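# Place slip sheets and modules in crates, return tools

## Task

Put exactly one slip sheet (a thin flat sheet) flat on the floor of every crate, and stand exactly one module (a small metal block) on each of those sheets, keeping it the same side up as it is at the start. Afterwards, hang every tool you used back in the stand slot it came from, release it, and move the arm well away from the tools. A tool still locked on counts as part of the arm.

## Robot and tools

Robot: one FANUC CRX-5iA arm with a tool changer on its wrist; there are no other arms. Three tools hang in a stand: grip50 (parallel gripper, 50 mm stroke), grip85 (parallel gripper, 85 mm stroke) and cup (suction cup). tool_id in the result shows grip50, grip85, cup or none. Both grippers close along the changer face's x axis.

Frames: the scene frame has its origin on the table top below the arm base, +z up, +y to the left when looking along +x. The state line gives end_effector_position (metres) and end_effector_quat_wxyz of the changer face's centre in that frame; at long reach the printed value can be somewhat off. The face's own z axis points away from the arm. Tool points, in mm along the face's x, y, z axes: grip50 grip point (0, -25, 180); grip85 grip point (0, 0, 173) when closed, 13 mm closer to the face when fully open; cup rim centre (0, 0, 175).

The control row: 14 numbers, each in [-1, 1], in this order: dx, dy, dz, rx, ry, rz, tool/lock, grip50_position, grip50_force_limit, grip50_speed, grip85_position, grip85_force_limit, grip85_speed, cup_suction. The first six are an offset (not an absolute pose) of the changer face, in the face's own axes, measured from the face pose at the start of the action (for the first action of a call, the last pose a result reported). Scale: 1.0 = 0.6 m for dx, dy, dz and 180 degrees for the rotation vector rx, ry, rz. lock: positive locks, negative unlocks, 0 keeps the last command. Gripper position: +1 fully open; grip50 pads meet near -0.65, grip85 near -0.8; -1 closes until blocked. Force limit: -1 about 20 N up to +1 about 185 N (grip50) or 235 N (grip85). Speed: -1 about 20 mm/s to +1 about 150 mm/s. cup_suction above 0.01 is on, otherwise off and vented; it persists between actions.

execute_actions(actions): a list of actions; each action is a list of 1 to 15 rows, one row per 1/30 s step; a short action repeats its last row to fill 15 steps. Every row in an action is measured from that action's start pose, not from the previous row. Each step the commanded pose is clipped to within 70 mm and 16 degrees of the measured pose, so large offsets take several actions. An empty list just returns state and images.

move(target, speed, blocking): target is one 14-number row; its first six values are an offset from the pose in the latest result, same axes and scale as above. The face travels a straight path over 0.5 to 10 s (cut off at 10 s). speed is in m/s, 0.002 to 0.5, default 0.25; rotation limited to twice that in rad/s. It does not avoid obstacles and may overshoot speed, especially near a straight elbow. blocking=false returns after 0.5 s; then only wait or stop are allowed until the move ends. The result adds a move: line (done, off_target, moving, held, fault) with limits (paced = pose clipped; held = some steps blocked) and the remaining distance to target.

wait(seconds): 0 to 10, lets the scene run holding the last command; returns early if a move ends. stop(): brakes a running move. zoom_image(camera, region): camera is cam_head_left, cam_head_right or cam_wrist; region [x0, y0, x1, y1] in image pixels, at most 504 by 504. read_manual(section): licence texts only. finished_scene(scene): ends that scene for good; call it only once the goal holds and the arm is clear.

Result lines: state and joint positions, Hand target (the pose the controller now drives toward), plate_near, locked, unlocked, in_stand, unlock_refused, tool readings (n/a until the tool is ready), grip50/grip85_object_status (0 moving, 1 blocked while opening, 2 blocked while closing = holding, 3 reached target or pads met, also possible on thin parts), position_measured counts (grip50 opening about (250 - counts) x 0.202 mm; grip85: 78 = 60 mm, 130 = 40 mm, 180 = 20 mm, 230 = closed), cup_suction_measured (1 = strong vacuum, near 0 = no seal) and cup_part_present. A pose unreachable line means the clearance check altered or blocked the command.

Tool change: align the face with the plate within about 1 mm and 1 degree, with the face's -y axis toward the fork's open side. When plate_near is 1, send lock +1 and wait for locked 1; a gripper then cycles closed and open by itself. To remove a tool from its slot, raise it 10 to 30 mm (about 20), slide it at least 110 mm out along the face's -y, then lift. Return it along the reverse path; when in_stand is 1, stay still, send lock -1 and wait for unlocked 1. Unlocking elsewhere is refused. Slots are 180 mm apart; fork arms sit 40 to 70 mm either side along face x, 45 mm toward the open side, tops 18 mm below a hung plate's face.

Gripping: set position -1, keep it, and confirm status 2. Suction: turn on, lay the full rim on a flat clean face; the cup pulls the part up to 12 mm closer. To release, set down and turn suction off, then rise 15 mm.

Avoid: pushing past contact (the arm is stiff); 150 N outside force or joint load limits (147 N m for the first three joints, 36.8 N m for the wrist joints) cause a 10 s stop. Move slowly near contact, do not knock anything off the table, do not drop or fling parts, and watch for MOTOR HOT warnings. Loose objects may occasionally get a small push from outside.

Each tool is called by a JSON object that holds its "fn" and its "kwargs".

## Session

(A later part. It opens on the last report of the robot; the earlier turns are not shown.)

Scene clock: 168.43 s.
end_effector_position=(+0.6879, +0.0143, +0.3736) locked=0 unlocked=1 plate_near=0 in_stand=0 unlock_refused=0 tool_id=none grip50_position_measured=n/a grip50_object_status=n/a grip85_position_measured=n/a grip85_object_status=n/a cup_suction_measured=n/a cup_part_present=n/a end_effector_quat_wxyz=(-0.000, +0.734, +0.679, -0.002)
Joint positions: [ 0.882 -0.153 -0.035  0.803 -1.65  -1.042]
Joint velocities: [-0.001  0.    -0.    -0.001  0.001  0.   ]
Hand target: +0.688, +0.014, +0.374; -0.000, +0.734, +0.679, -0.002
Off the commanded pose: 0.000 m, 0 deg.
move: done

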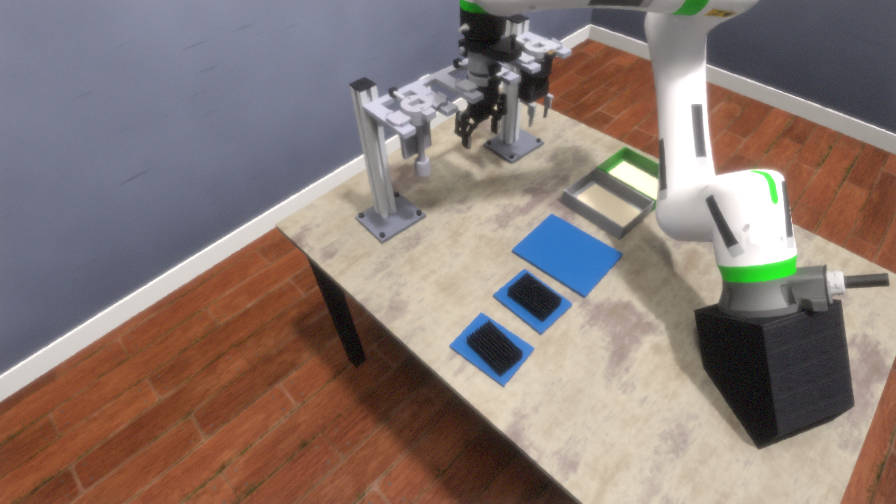

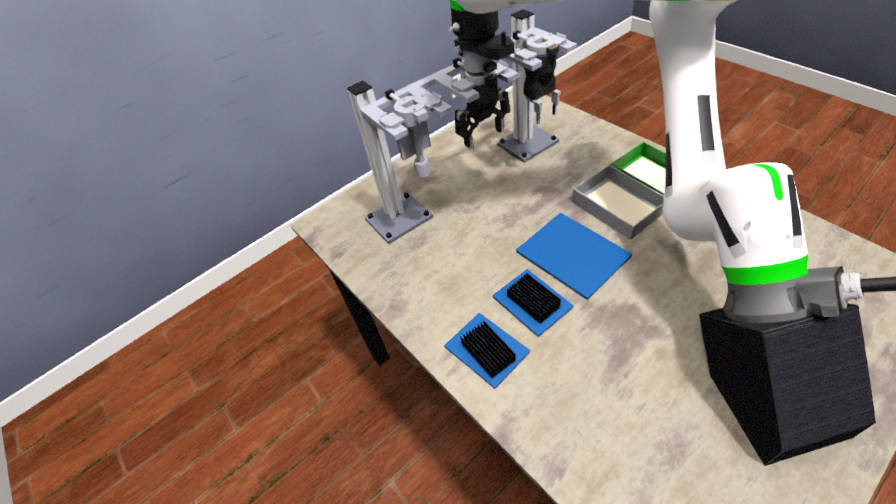

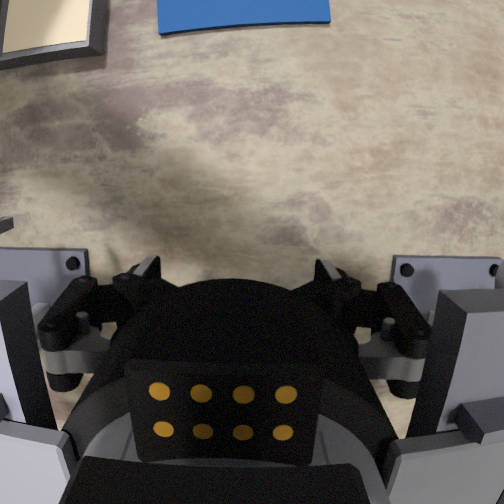

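Matches almost exactly.

{"fn": "move", "kwargs": {"target": [0,-0.0004,0.018,0,0,0,0,1,0,0,1,0,0,0], "speed": 0.008}}

Scene clock: 171.43 s.
end_effector_position=(+0.6877, +0.0143, +0.3629) locked=0 unlocked=1 plate_near=1 in_stand=1 unlock_refused=0 tool_id=none grip50_position_measured=n/a grip50_object_status=n/a grip85_position_measured=n/a grip85_object_status=n/a cup_suction_measured=n/a cup_part_present=n/a end_effector_quat_wxyz=(-0.000, +0.734, +0.679, -0.002)
Joint positions: [ 0.861 -0.154 -0.054  0.801 -1.623 -1.04 ]
Joint velocities: [-0.    -0.001 -0.     0.     0.     0.   ]
Hand target: +0.688, +0.014, +0.363; -0.000, +0.734, +0.679, -0.002
Off the commanded pose: 0.000 m, 0 deg.
move: done

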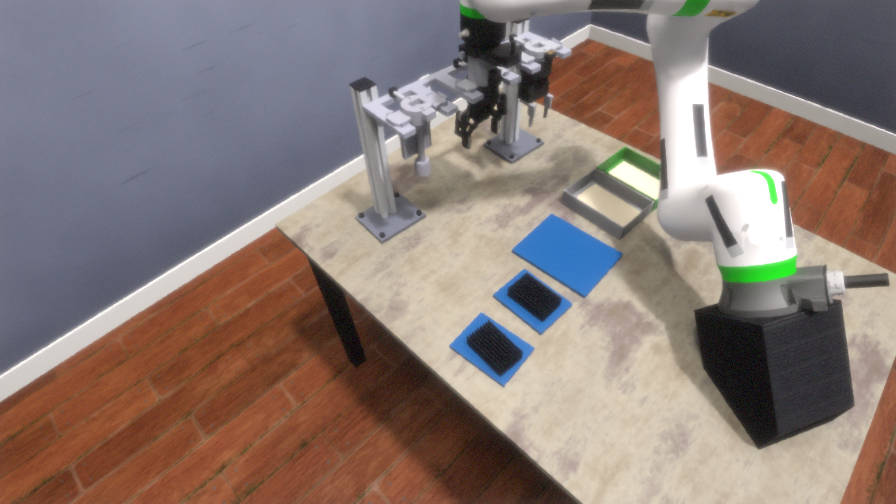

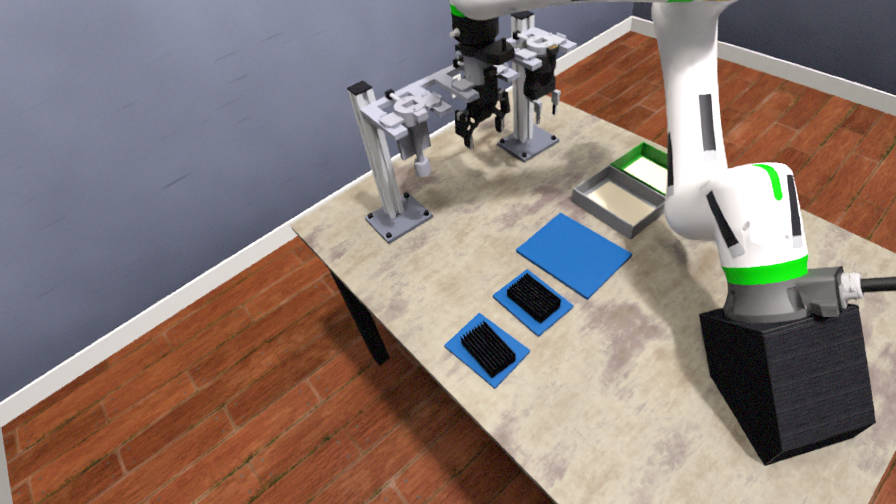

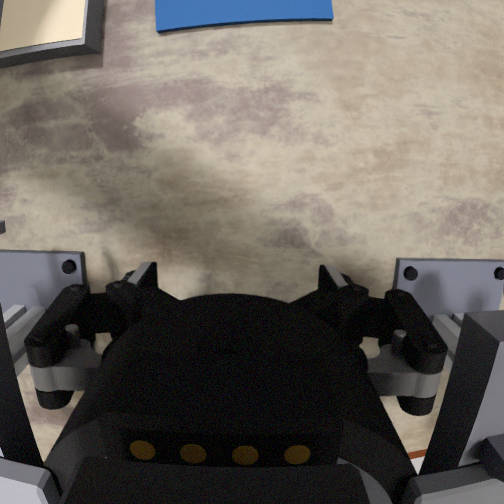

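{"fn": "execute_actions", "kwargs": {"actions": [[[0,0,0,0,0,0,1,1,0,0,1,0,0,0]],[[0,0,0,0,0,0,1,1,0,0,1,0,0,0]],[[0,0,0,0,0,0,1,1,0,0,1,0,0,0]]]}}

{"fn": "move", "kwargs": {"target": [0,0,-0.033,0,0,0,0,1,0,0,1,0,0,0], "speed": 0.05}}

{"fn": "move", "kwargs": {"target": [0,-0.217,0,0,0,0,0,1,0,0,1,0,0,0], "speed": 0.15}}

{"fn": "move", "kwargs": {"target": [0.27,-0.31,0.16,0,0,0,0,1,0,0,1,0,0,0]}}

Scene clock: 177.17 s.
end_effector_position=(+0.6876, +0.0144, +0.3628) locked=1 unlocked=0 plate_near=1 in_stand=1 unlock_refused=0 tool_id=grip85 grip50_position_measured=n/a grip50_object_status=n/a grip85_position_measured=n/a grip85_object_status=n/a cup_suction_measured=n/a cup_part_present=n/a end_effector_quat_wxyz=(-0.000, +0.734, +0.679, -0.002)
Joint positions: [ 0.861 -0.154 -0.054  0.801 -1.623 -1.04 ]
Joint velocities: [-0.     0.001 -0.     0.001  0.001 -0.001]
Hand target: +0.688, +0.014, +0.363; -0.000, +0.734, +0.679, -0.002
Off the commanded pose: 0.000 m, 0 deg.

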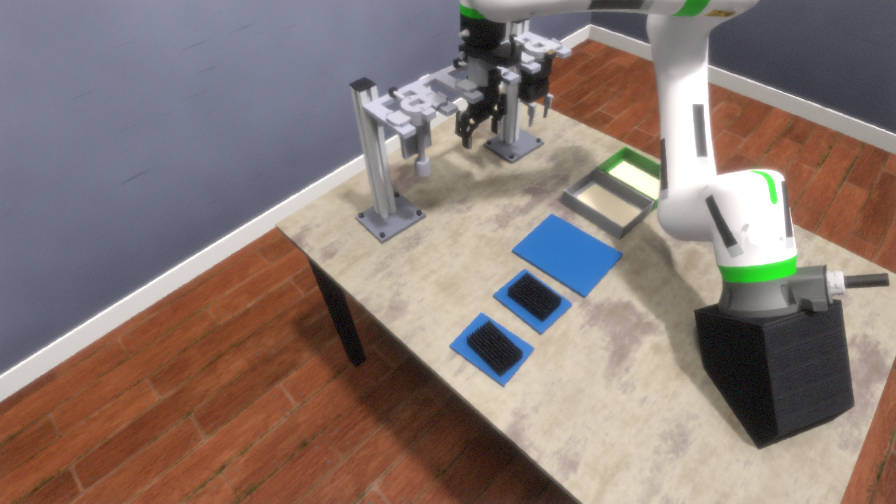

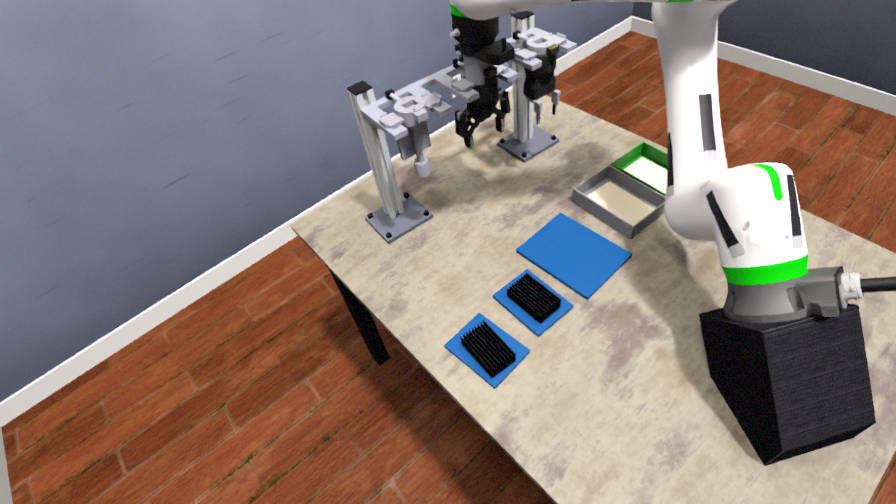

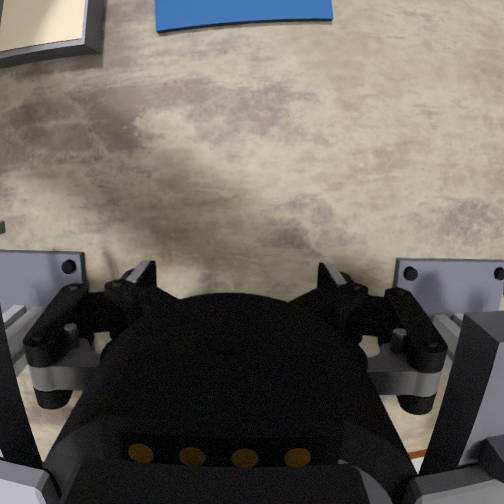

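Scene clock: 177.90 s.
end_effector_position=(+0.6877, +0.0143, +0.3826) locked=1 unlocked=0 plate_near=1 in_stand=0 unlock_refused=0 tool_id=grip85 grip50_position_measured=n/a grip50_object_status=n/a grip85_position_measured=n/a grip85_object_status=n/a cup_suction_measured=n/a cup_part_present=n/a end_effector_quat_wxyz=(-0.000, +0.734, +0.679, -0.002)
Joint positions: [ 0.9   -0.152 -0.02   0.805 -1.673 -1.044]
Joint velocities: [-0.     0.    -0.    -0.001 -0.001  0.   ]
Hand target: +0.688, +0.014, +0.383; -0.000, +0.734, +0.679, -0.002
Off the commanded pose: 0.000 m, 0 deg.
move: done

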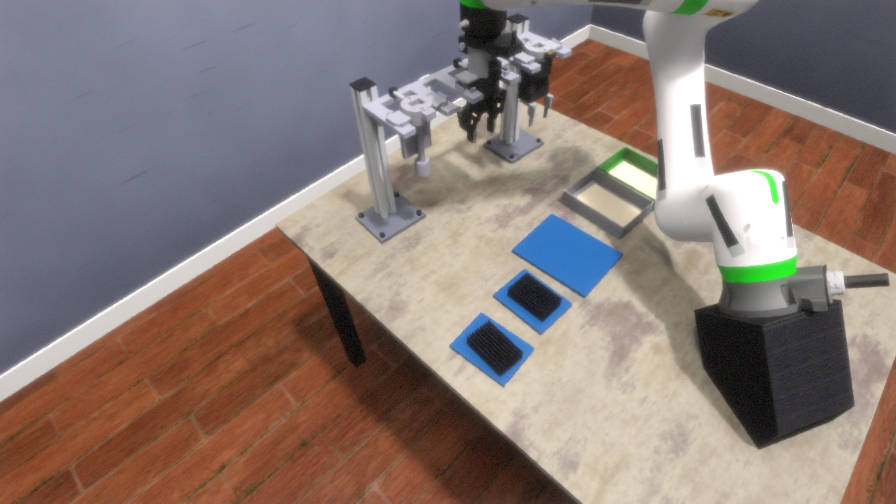

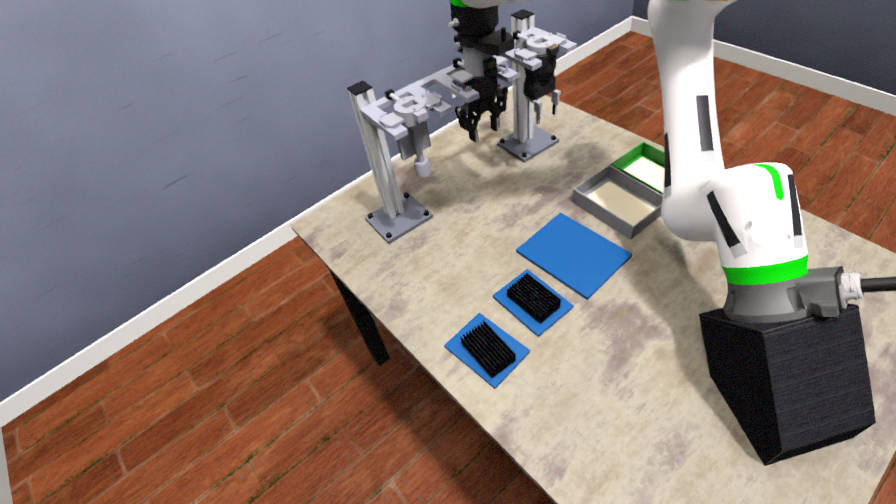

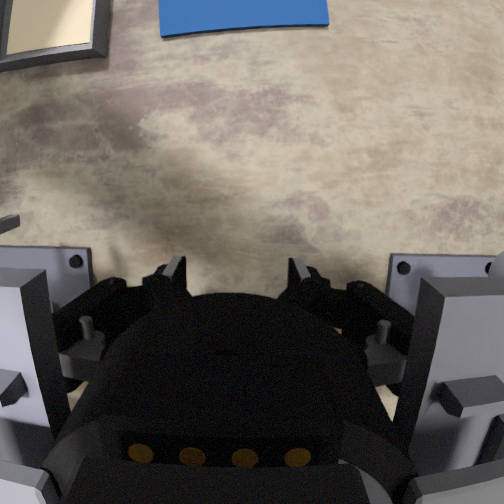

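Scene clock: 179.13 s.
end_effector_position=(+0.5582, +0.0241, +0.3827) locked=1 unlocked=0 plate_near=1 in_stand=0 unlock_refused=0 tool_id=grip85 grip50_position_measured=n/a grip50_object_status=n/a grip85_position_measured=n/a grip85_object_status=n/a cup_suction_measured=n/a cup_part_present=n/a end_effector_quat_wxyz=(-0.000, +0.734, +0.679, -0.001)
Joint positions: [ 1.191 -0.37  -0.376  0.775 -1.784 -1.351]
Joint velocities: [-0.    -0.    -0.    -0.     0.001 -0.   ]
Hand target: +0.558, +0.024, +0.383; -0.000, +0.734, +0.679, -0.001
Off the commanded pose: 0.001 m, 0 deg.
move: done

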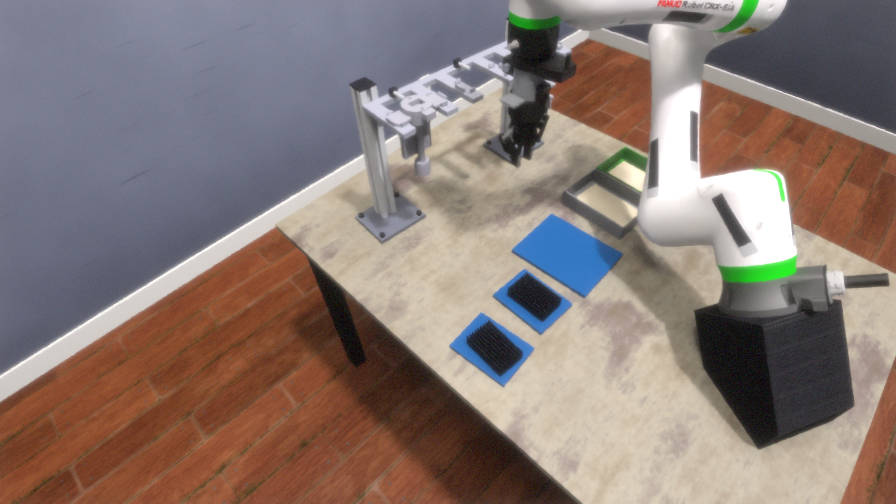

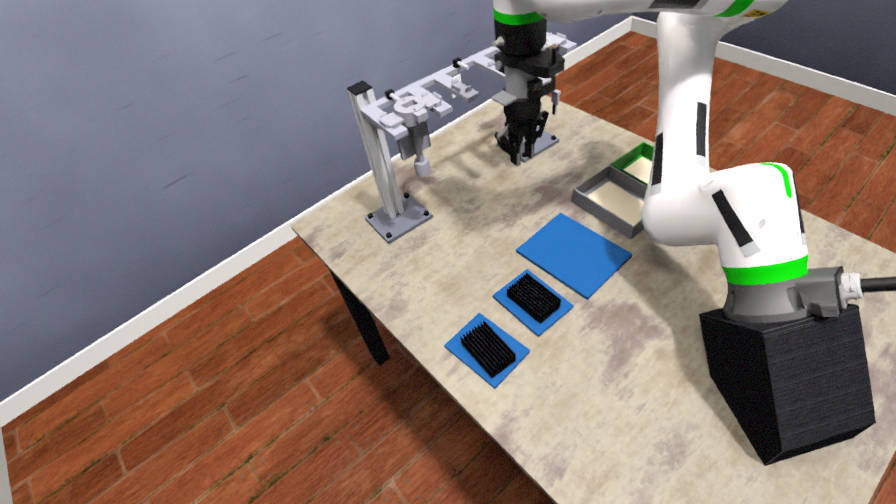

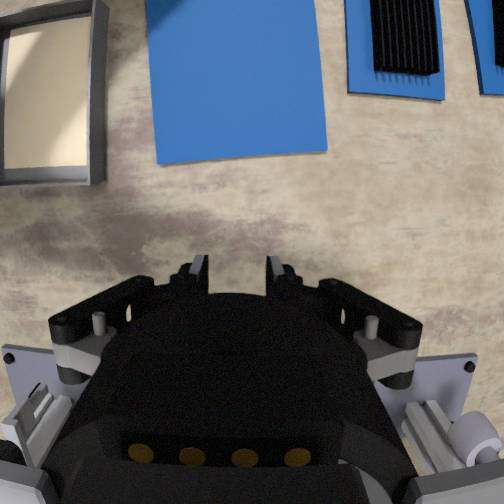

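Scene clock: 180.60 s.
end_effector_position=(+0.3847, +0.2002, +0.2874) locked=1 unlocked=0 plate_near=1 in_stand=0 unlock_refused=0 tool_id=grip85 grip50_position_measured=n/a grip50_object_status=n/a grip85_position_measured=3 grip85_object_status=3 cup_suction_measured=n/a cup_part_present=n/a end_effector_quat_wxyz=(-0.000, +0.734, +0.679, -0.001)
Joint positions: [ 1.412 -0.096 -0.693  0.673 -1.476 -1.898]
Joint velocities: [-0.001  0.     0.001  0.     0.    -0.   ]
Hand target: +0.385, +0.200, +0.287; -0.000, +0.734, +0.679, -0.001
Off the commanded pose: 0.001 m, 0 deg.
move: done

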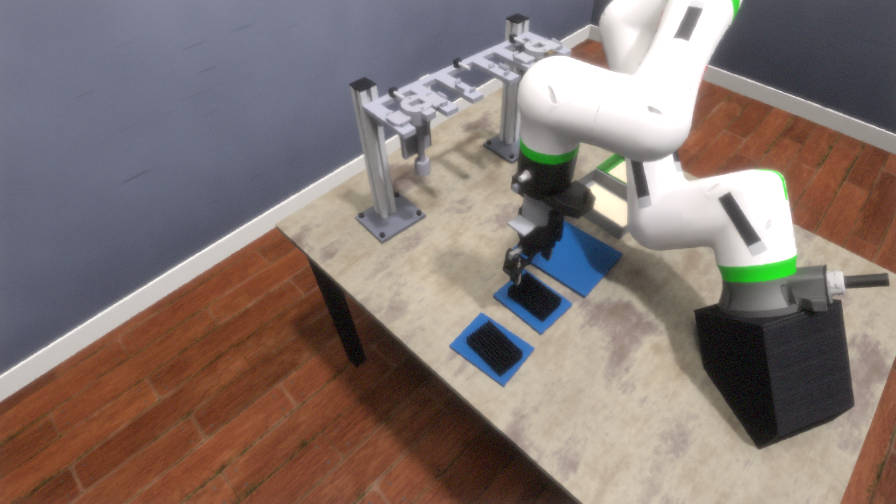

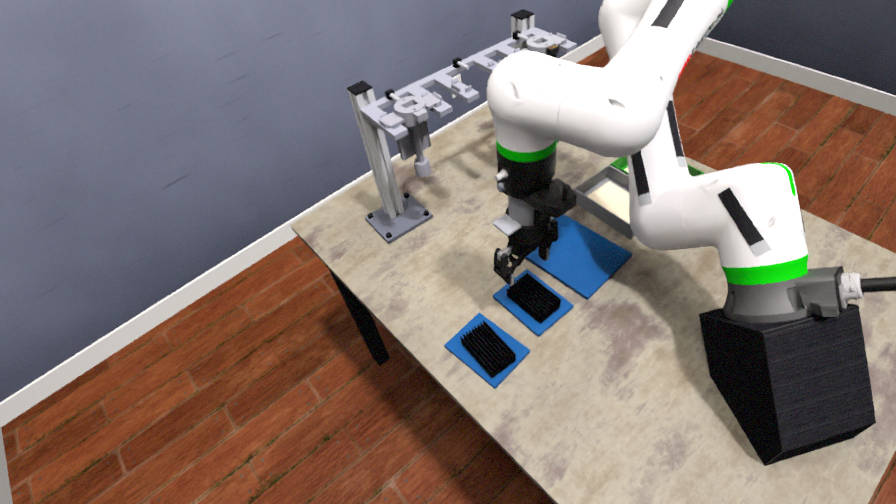

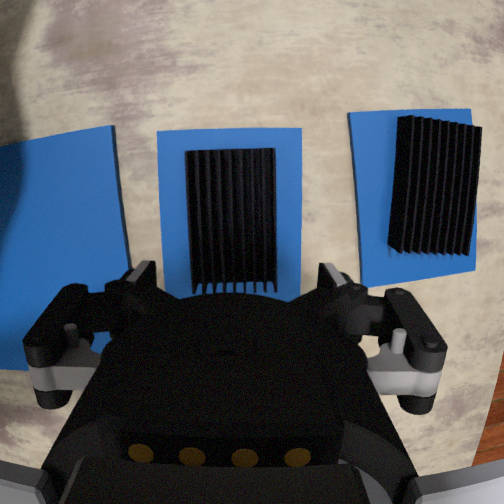

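{"fn": "move", "kwargs": {"target": [-0.007,-0.014,0.1,0,0,-0.017,0,1,0,0,1,0,0,0], "speed": 0.1}}

Scene clock: 184.83 s.
end_effector_position=(+0.3759, +0.1968, +0.2275) locked=1 unlocked=0 plate_near=1 in_stand=0 unlock_refused=0 tool_id=grip85 grip50_position_measured=n/a grip50_object_status=n/a grip85_position_measured=3 grip85_object_status=3 cup_suction_measured=n/a cup_part_present=n/a end_effector_quat_wxyz=(-0.000, +0.715, +0.699, -0.001)
Joint positions: [ 1.307 -0.075 -0.806  0.743 -1.321 -1.87 ]
Joint velocities: [ 0.     0.    -0.     0.     0.001  0.   ]
Hand target: +0.376, +0.197, +0.227; -0.000, +0.715, +0.699, -0.001
Off the commanded pose: 0.000 m, 0 deg.
move: done

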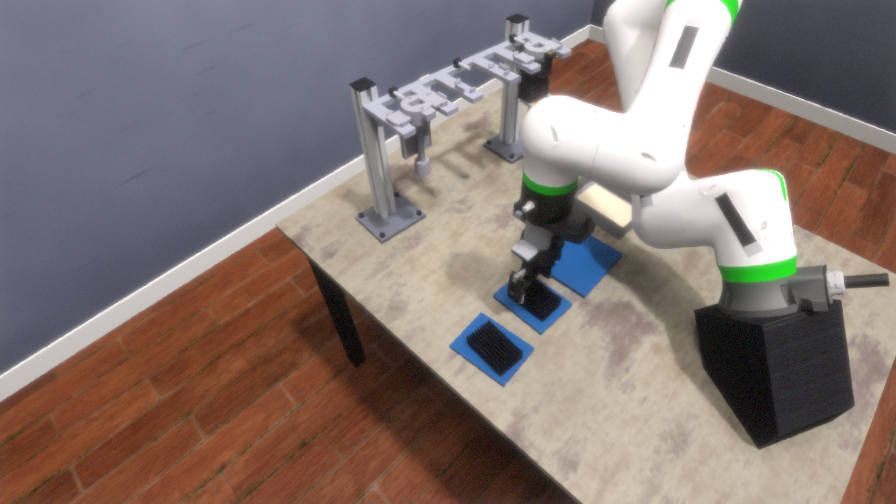

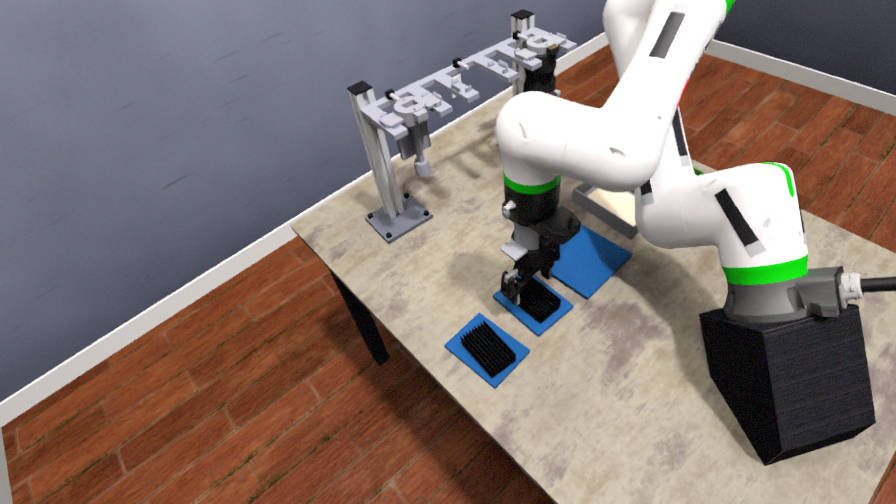

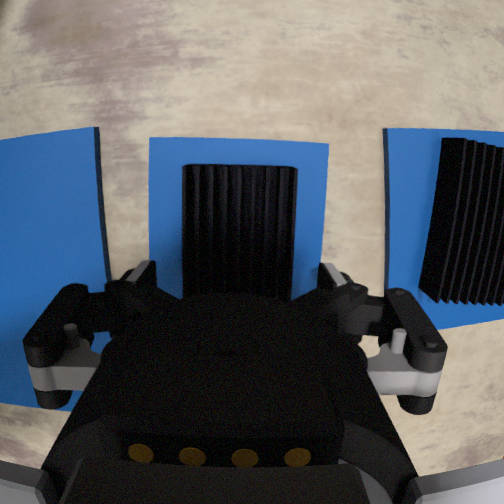

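{"fn": "move", "kwargs": {"target": [0,0,0.055,0,0,0,0,1,0,0,1,0,0,0], "speed": 0.04}}

{"fn": "move", "kwargs": {"target": [0,0,0,0,0,0,0,1,0,0,-1,-0.5,-0.5,0]}}

{"fn": "move", "kwargs": {"target": [0,0.06,-0.075,0,0,0,0,1,0,0,-1,-0.5,-0.5,0], "speed": 0.06}}

Scene clock: 188.83 s.
end_effector_position=(+0.3758, +0.1968, +0.1945) locked=1 unlocked=0 plate_near=1 in_stand=0 unlock_refused=0 tool_id=grip85 grip50_position_measured=n/a grip50_object_status=n/a grip85_position_measured=3 grip85_object_status=3 cup_suction_measured=n/a cup_part_present=n/a end_effector_quat_wxyz=(-0.000, +0.715, +0.699, -0.000)
Joint positions: [ 1.229 -0.046 -0.851  0.801 -1.228 -1.882]
Joint velocities: [ 0.001 -0.    -0.001  0.     0.     0.001]
Hand target: +0.376, +0.197, +0.195; -0.000, +0.715, +0.699, -0.000
Off the commanded pose: 0.000 m, 0 deg.
move: done

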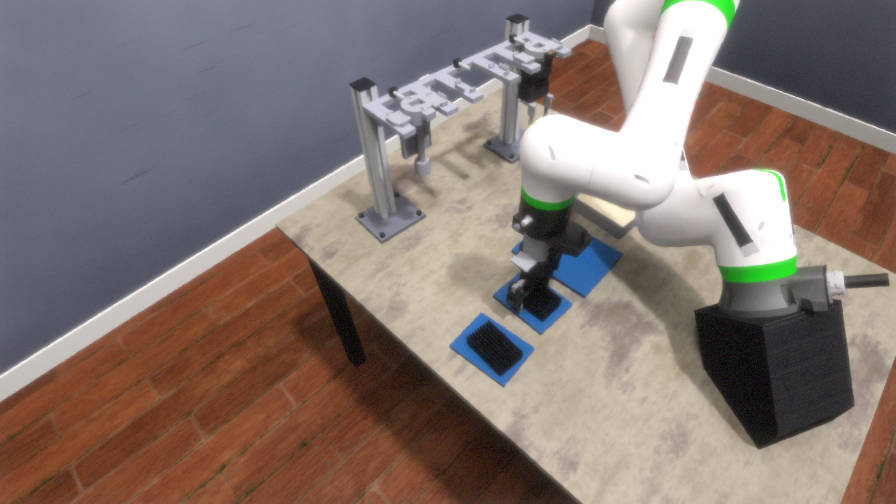

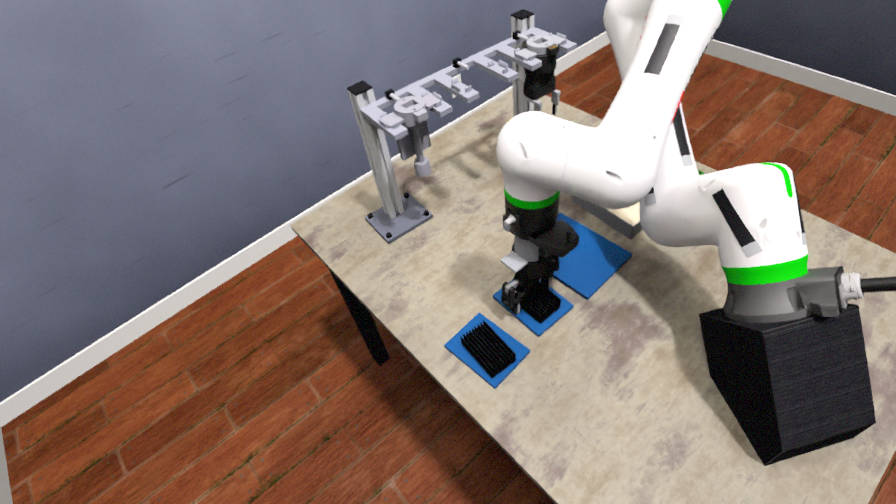

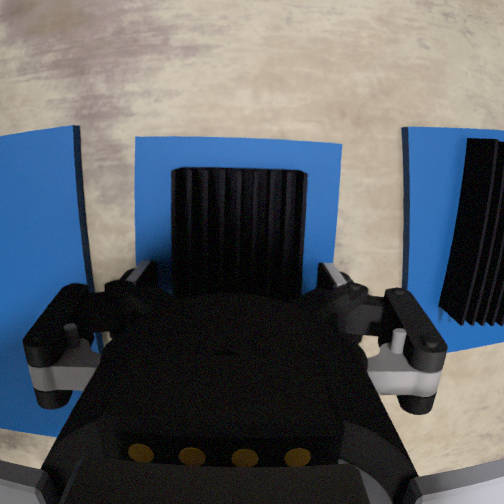

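Scene clock: 199.27 s.
end_effector_position=(+0.3788, +0.1978, +0.1989) locked=1 unlocked=0 plate_near=1 in_stand=0 unlock_refused=0 tool_id=grip85 grip50_position_measured=n/a grip50_object_status=n/a grip85_position_measured=79 grip85_object_status=2 cup_suction_measured=n/a cup_part_present=n/a end_effector_quat_wxyz=(+0.002, +0.715, +0.699, +0.005)
Joint positions: [ 1.234 -0.05  -0.847  0.808 -1.235 -1.882]
Joint velocities: [-0.001 -0.    -0.     0.    -0.     0.   ]
Hand target: +0.379, +0.198, +0.199; +0.002, +0.715, +0.699, +0.005
Off the commanded pose: 0.005 m, 1 deg.
FORCE FAULT: contact force on the arm reached its limit, and the arm stopped for 10 seconds. The contact can be on any part of the arm, not only on its tool. That time counts as 20 of the actions that you can send in this scene. The arm's remaining commands of this call were not run. The arm holds still and accepts commands again. Move the arm away from the contact; if what it grips holds it there, let go first. Pushing or pulling that hard again can fault the arm again.
move: fault

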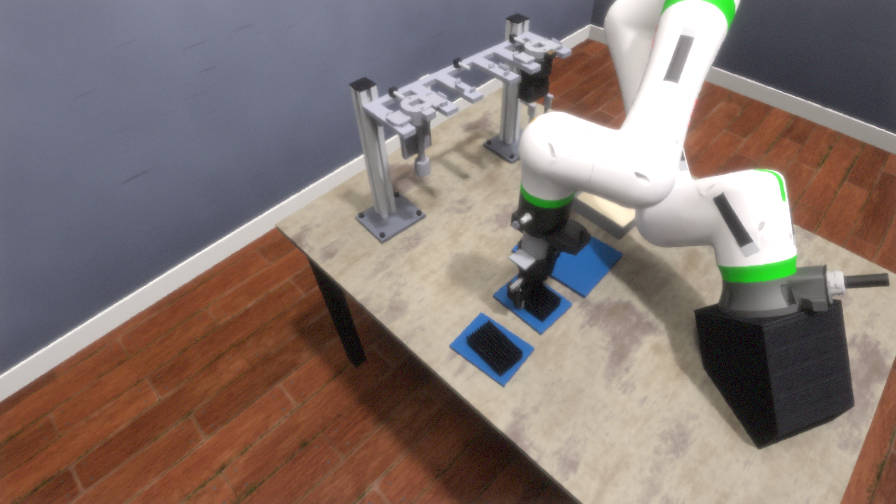

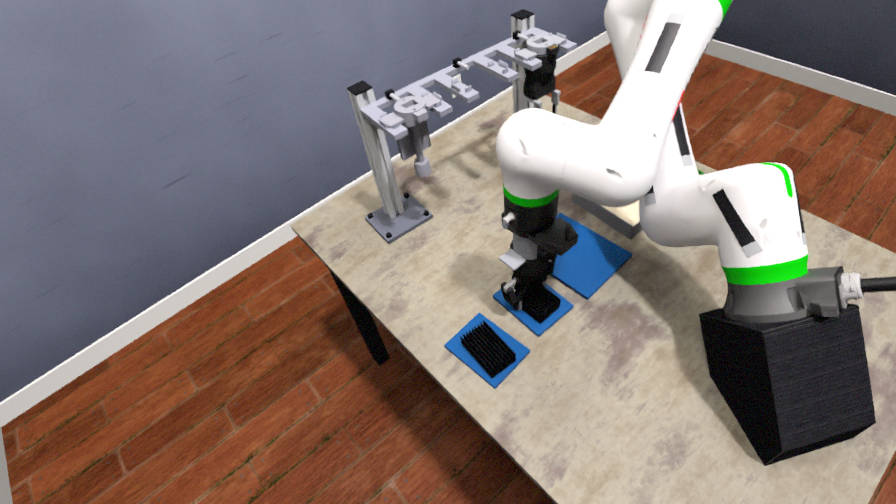

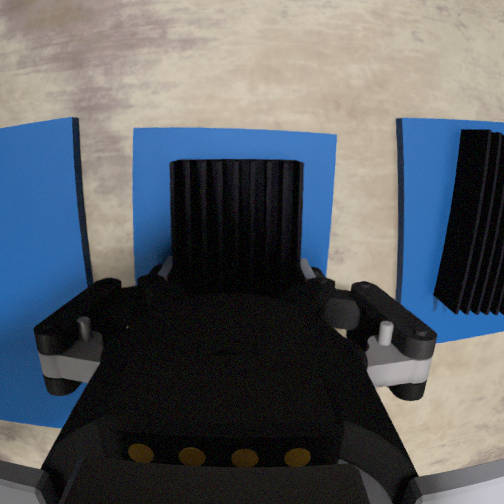

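not run: a fault stop came before this call.

{"fn": "move", "kwargs": {"target": [0,0,0,0,0,0,0,1,0,0,0.7,-0.5,0,0]}}

{"fn": "move", "kwargs": {"target": [-0.0015,-0.004,-0.012,0.0031,-0.0014,0,0,1,0,0,0.7,-0.5,0,0], "speed": 0.03}}

{"fn": "move", "kwargs": {"target": [0,0,0,0,0,0,0,1,0,0,-1,-0.5,-0.5,0]}}

{"fn": "move", "kwargs": {"target": [0,0.06,-0.075,0,0,0,0,1,0,0,-1,-0.5,-0.5,0], "speed": 0.06}}

Scene clock: 206.33 s.
end_effector_position=(+0.3788, +0.1978, +0.1989) locked=1 unlocked=0 plate_near=1 in_stand=0 unlock_refused=0 tool_id=grip85 grip50_position_measured=n/a grip50_object_status=n/a grip85_position_measured=41 grip85_object_status=3 cup_suction_measured=n/a cup_part_present=n/a end_effector_quat_wxyz=(+0.002, +0.715, +0.699, +0.005)
Joint positions: [ 1.234 -0.05  -0.847  0.808 -1.235 -1.882]
Joint velocities: [-0.003  0.    -0.     0.     0.     0.   ]
Hand target: +0.379, +0.198, +0.199; +0.002, +0.715, +0.699, +0.005
Off the commanded pose: 0.000 m, 0 deg.
move: done

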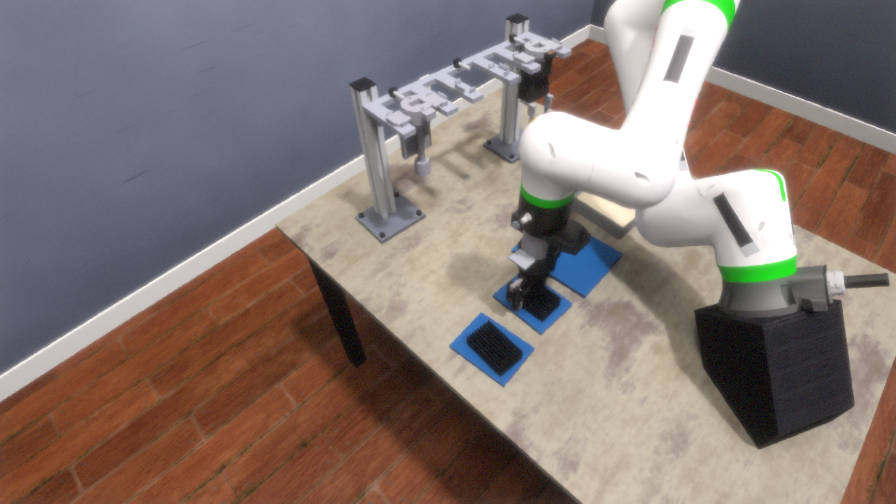

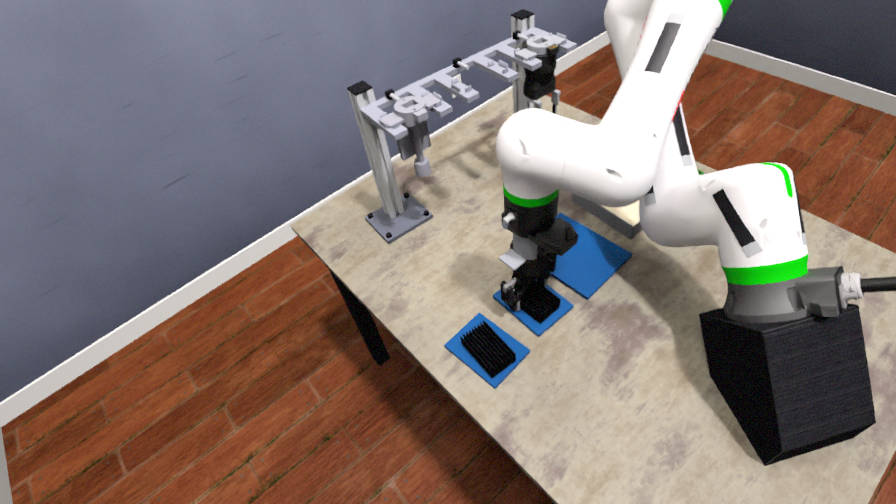

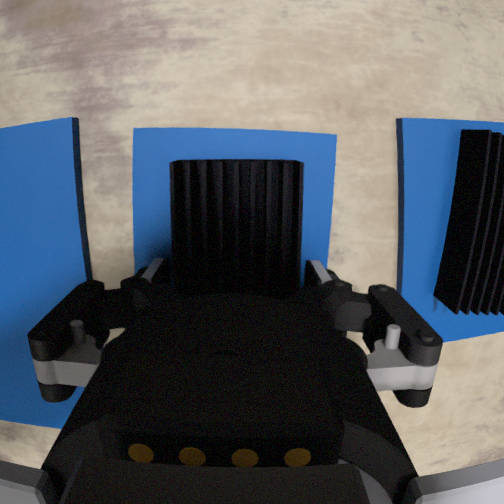

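Scene clock: 207.03 s.
end_effector_position=(+0.3763, +0.1969, +0.2060) locked=1 unlocked=0 plate_near=1 in_stand=0 unlock_refused=0 tool_id=grip85 grip50_position_measured=n/a grip50_object_status=n/a grip85_position_measured=41 grip85_object_status=3 cup_suction_measured=n/a cup_part_present=n/a end_effector_quat_wxyz=(-0.000, +0.715, +0.699, -0.000)
Joint positions: [ 1.256 -0.057 -0.836  0.78  -1.26  -1.876]
Joint velocities: [ 0.002 -0.     0.    -0.    -0.     0.   ]
Hand target: +0.376, +0.197, +0.206; -0.000, +0.715, +0.699, -0.000
Off the commanded pose: 0.000 m, 0 deg.
move: done

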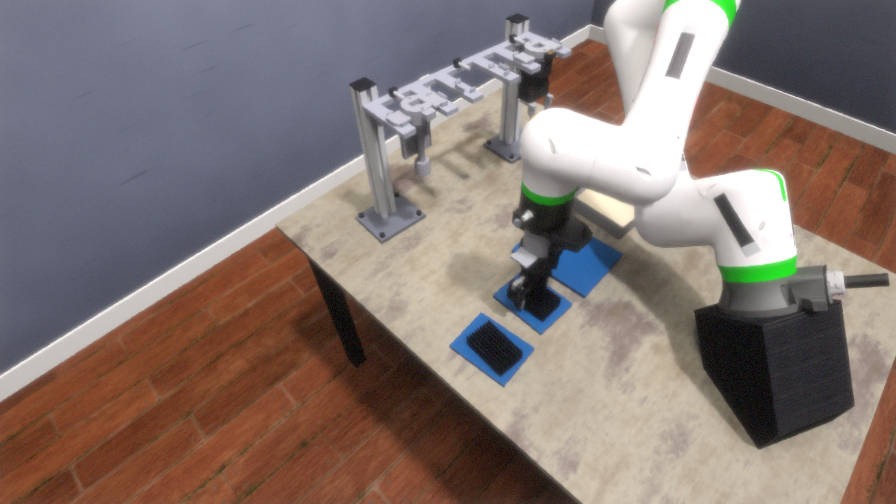

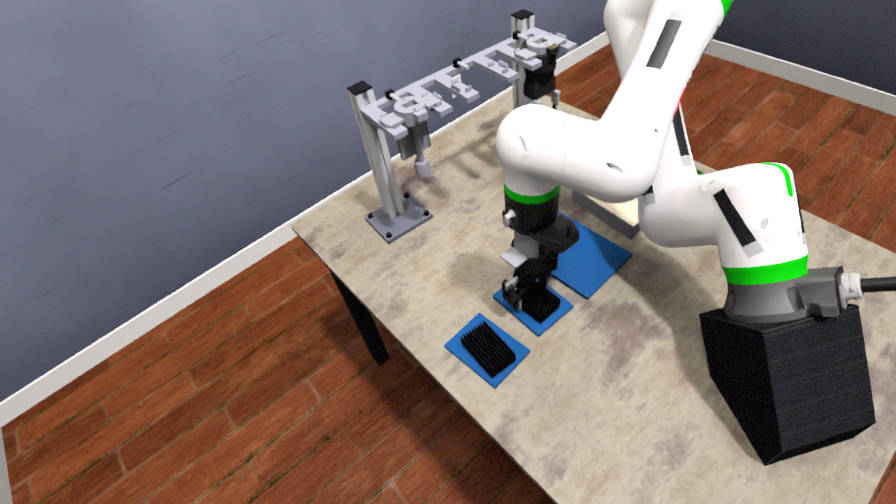

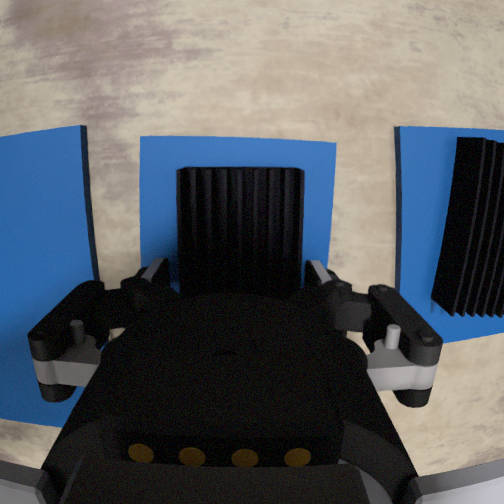

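Scene clock: 207.63 s.
end_effector_position=(+0.3763, +0.1969, +0.2061) locked=1 unlocked=0 plate_near=1 in_stand=0 unlock_refused=0 tool_id=grip85 grip50_position_measured=n/a grip50_object_status=n/a grip85_position_measured=80 grip85_object_status=2 cup_suction_measured=n/a cup_part_present=n/a end_effector_quat_wxyz=(-0.000, +0.715, +0.699, +0.000)
Joint positions: [ 1.256 -0.057 -0.835  0.78  -1.26  -1.876]
Joint velocities: [ 0.003  0.    -0.     0.     0.    -0.   ]
Hand target: +0.376, +0.197, +0.206; -0.000, +0.715, +0.699, -0.000
Off the commanded pose: 0.000 m, 0 deg.
move: done

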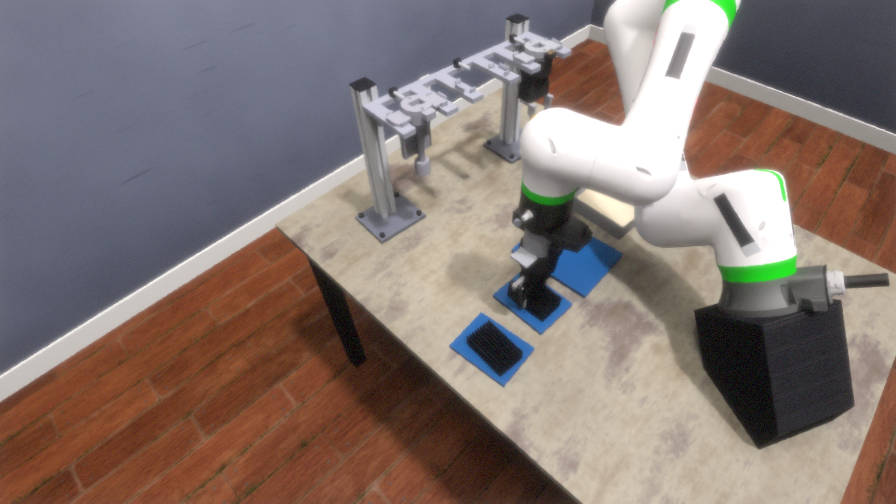

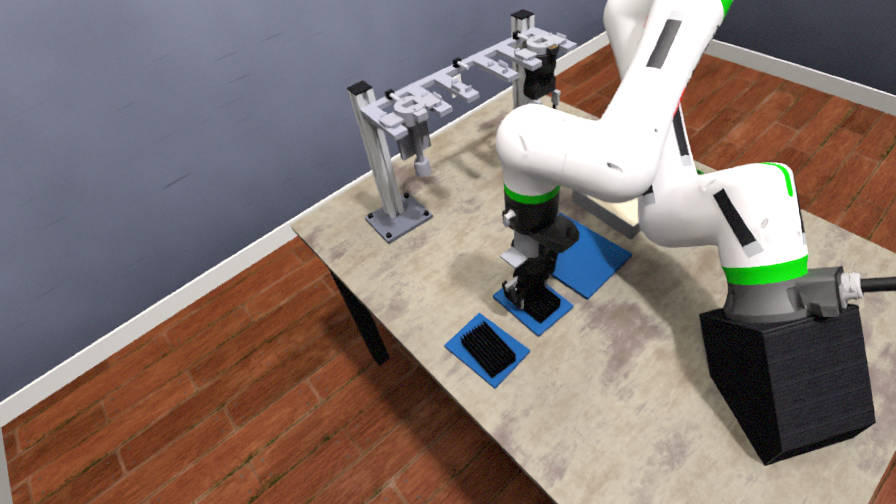

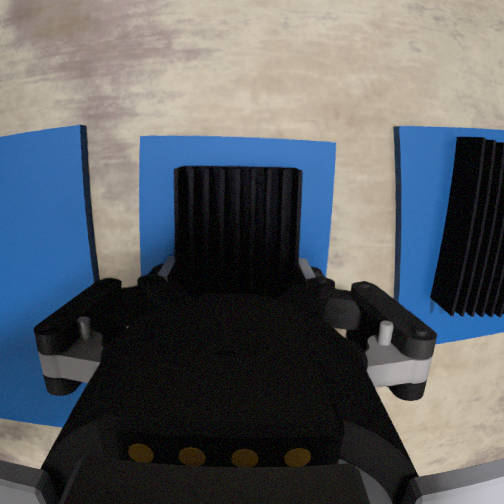

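Scene clock: 208.87 s.
end_effector_position=(+0.4124, +0.1959, +0.2510) locked=1 unlocked=0 plate_near=1 in_stand=0 unlock_refused=0 tool_id=grip85 grip50_position_measured=n/a grip50_object_status=n/a grip85_position_measured=80 grip85_object_status=2 cup_suction_measured=n/a cup_part_present=n/a end_effector_quat_wxyz=(-0.000, +0.716, +0.699, -0.000)
Joint positions: [ 1.274 -0.085 -0.714  0.744 -1.377 -1.78 ]
Joint velocities: [ 0.001 -0.     0.001  0.    -0.001  0.   ]
Hand target: +0.412, +0.196, +0.251; -0.000, +0.715, +0.699, -0.000
Off the commanded pose: 0.000 m, 0 deg.
move: done

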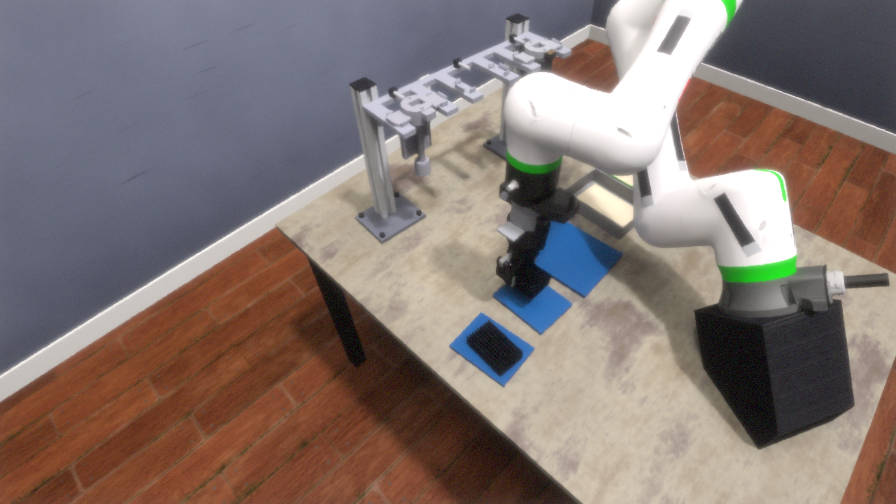

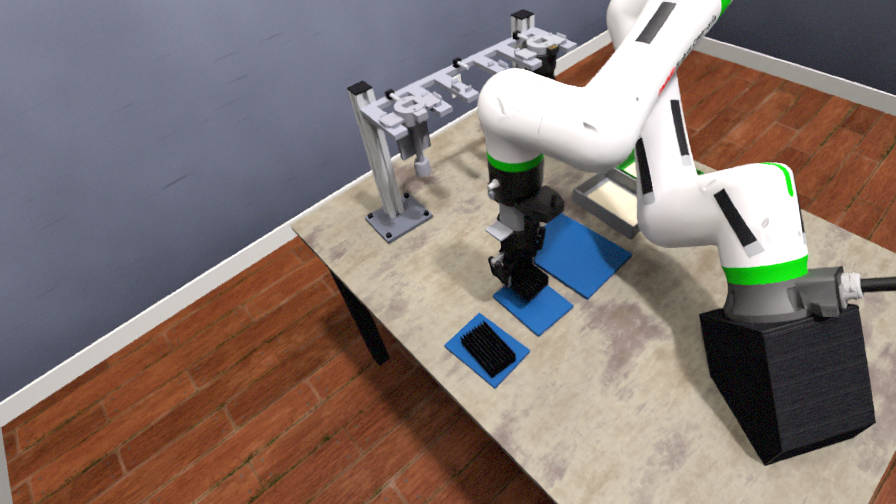

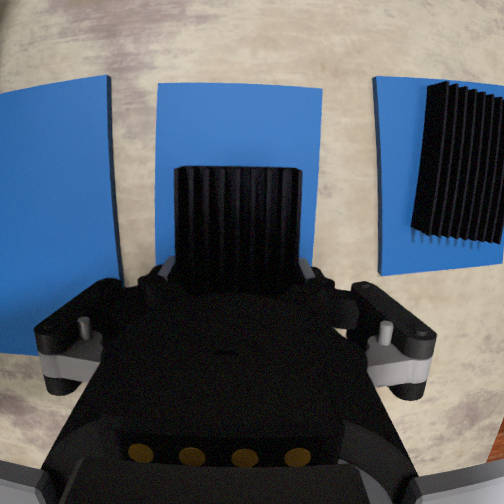

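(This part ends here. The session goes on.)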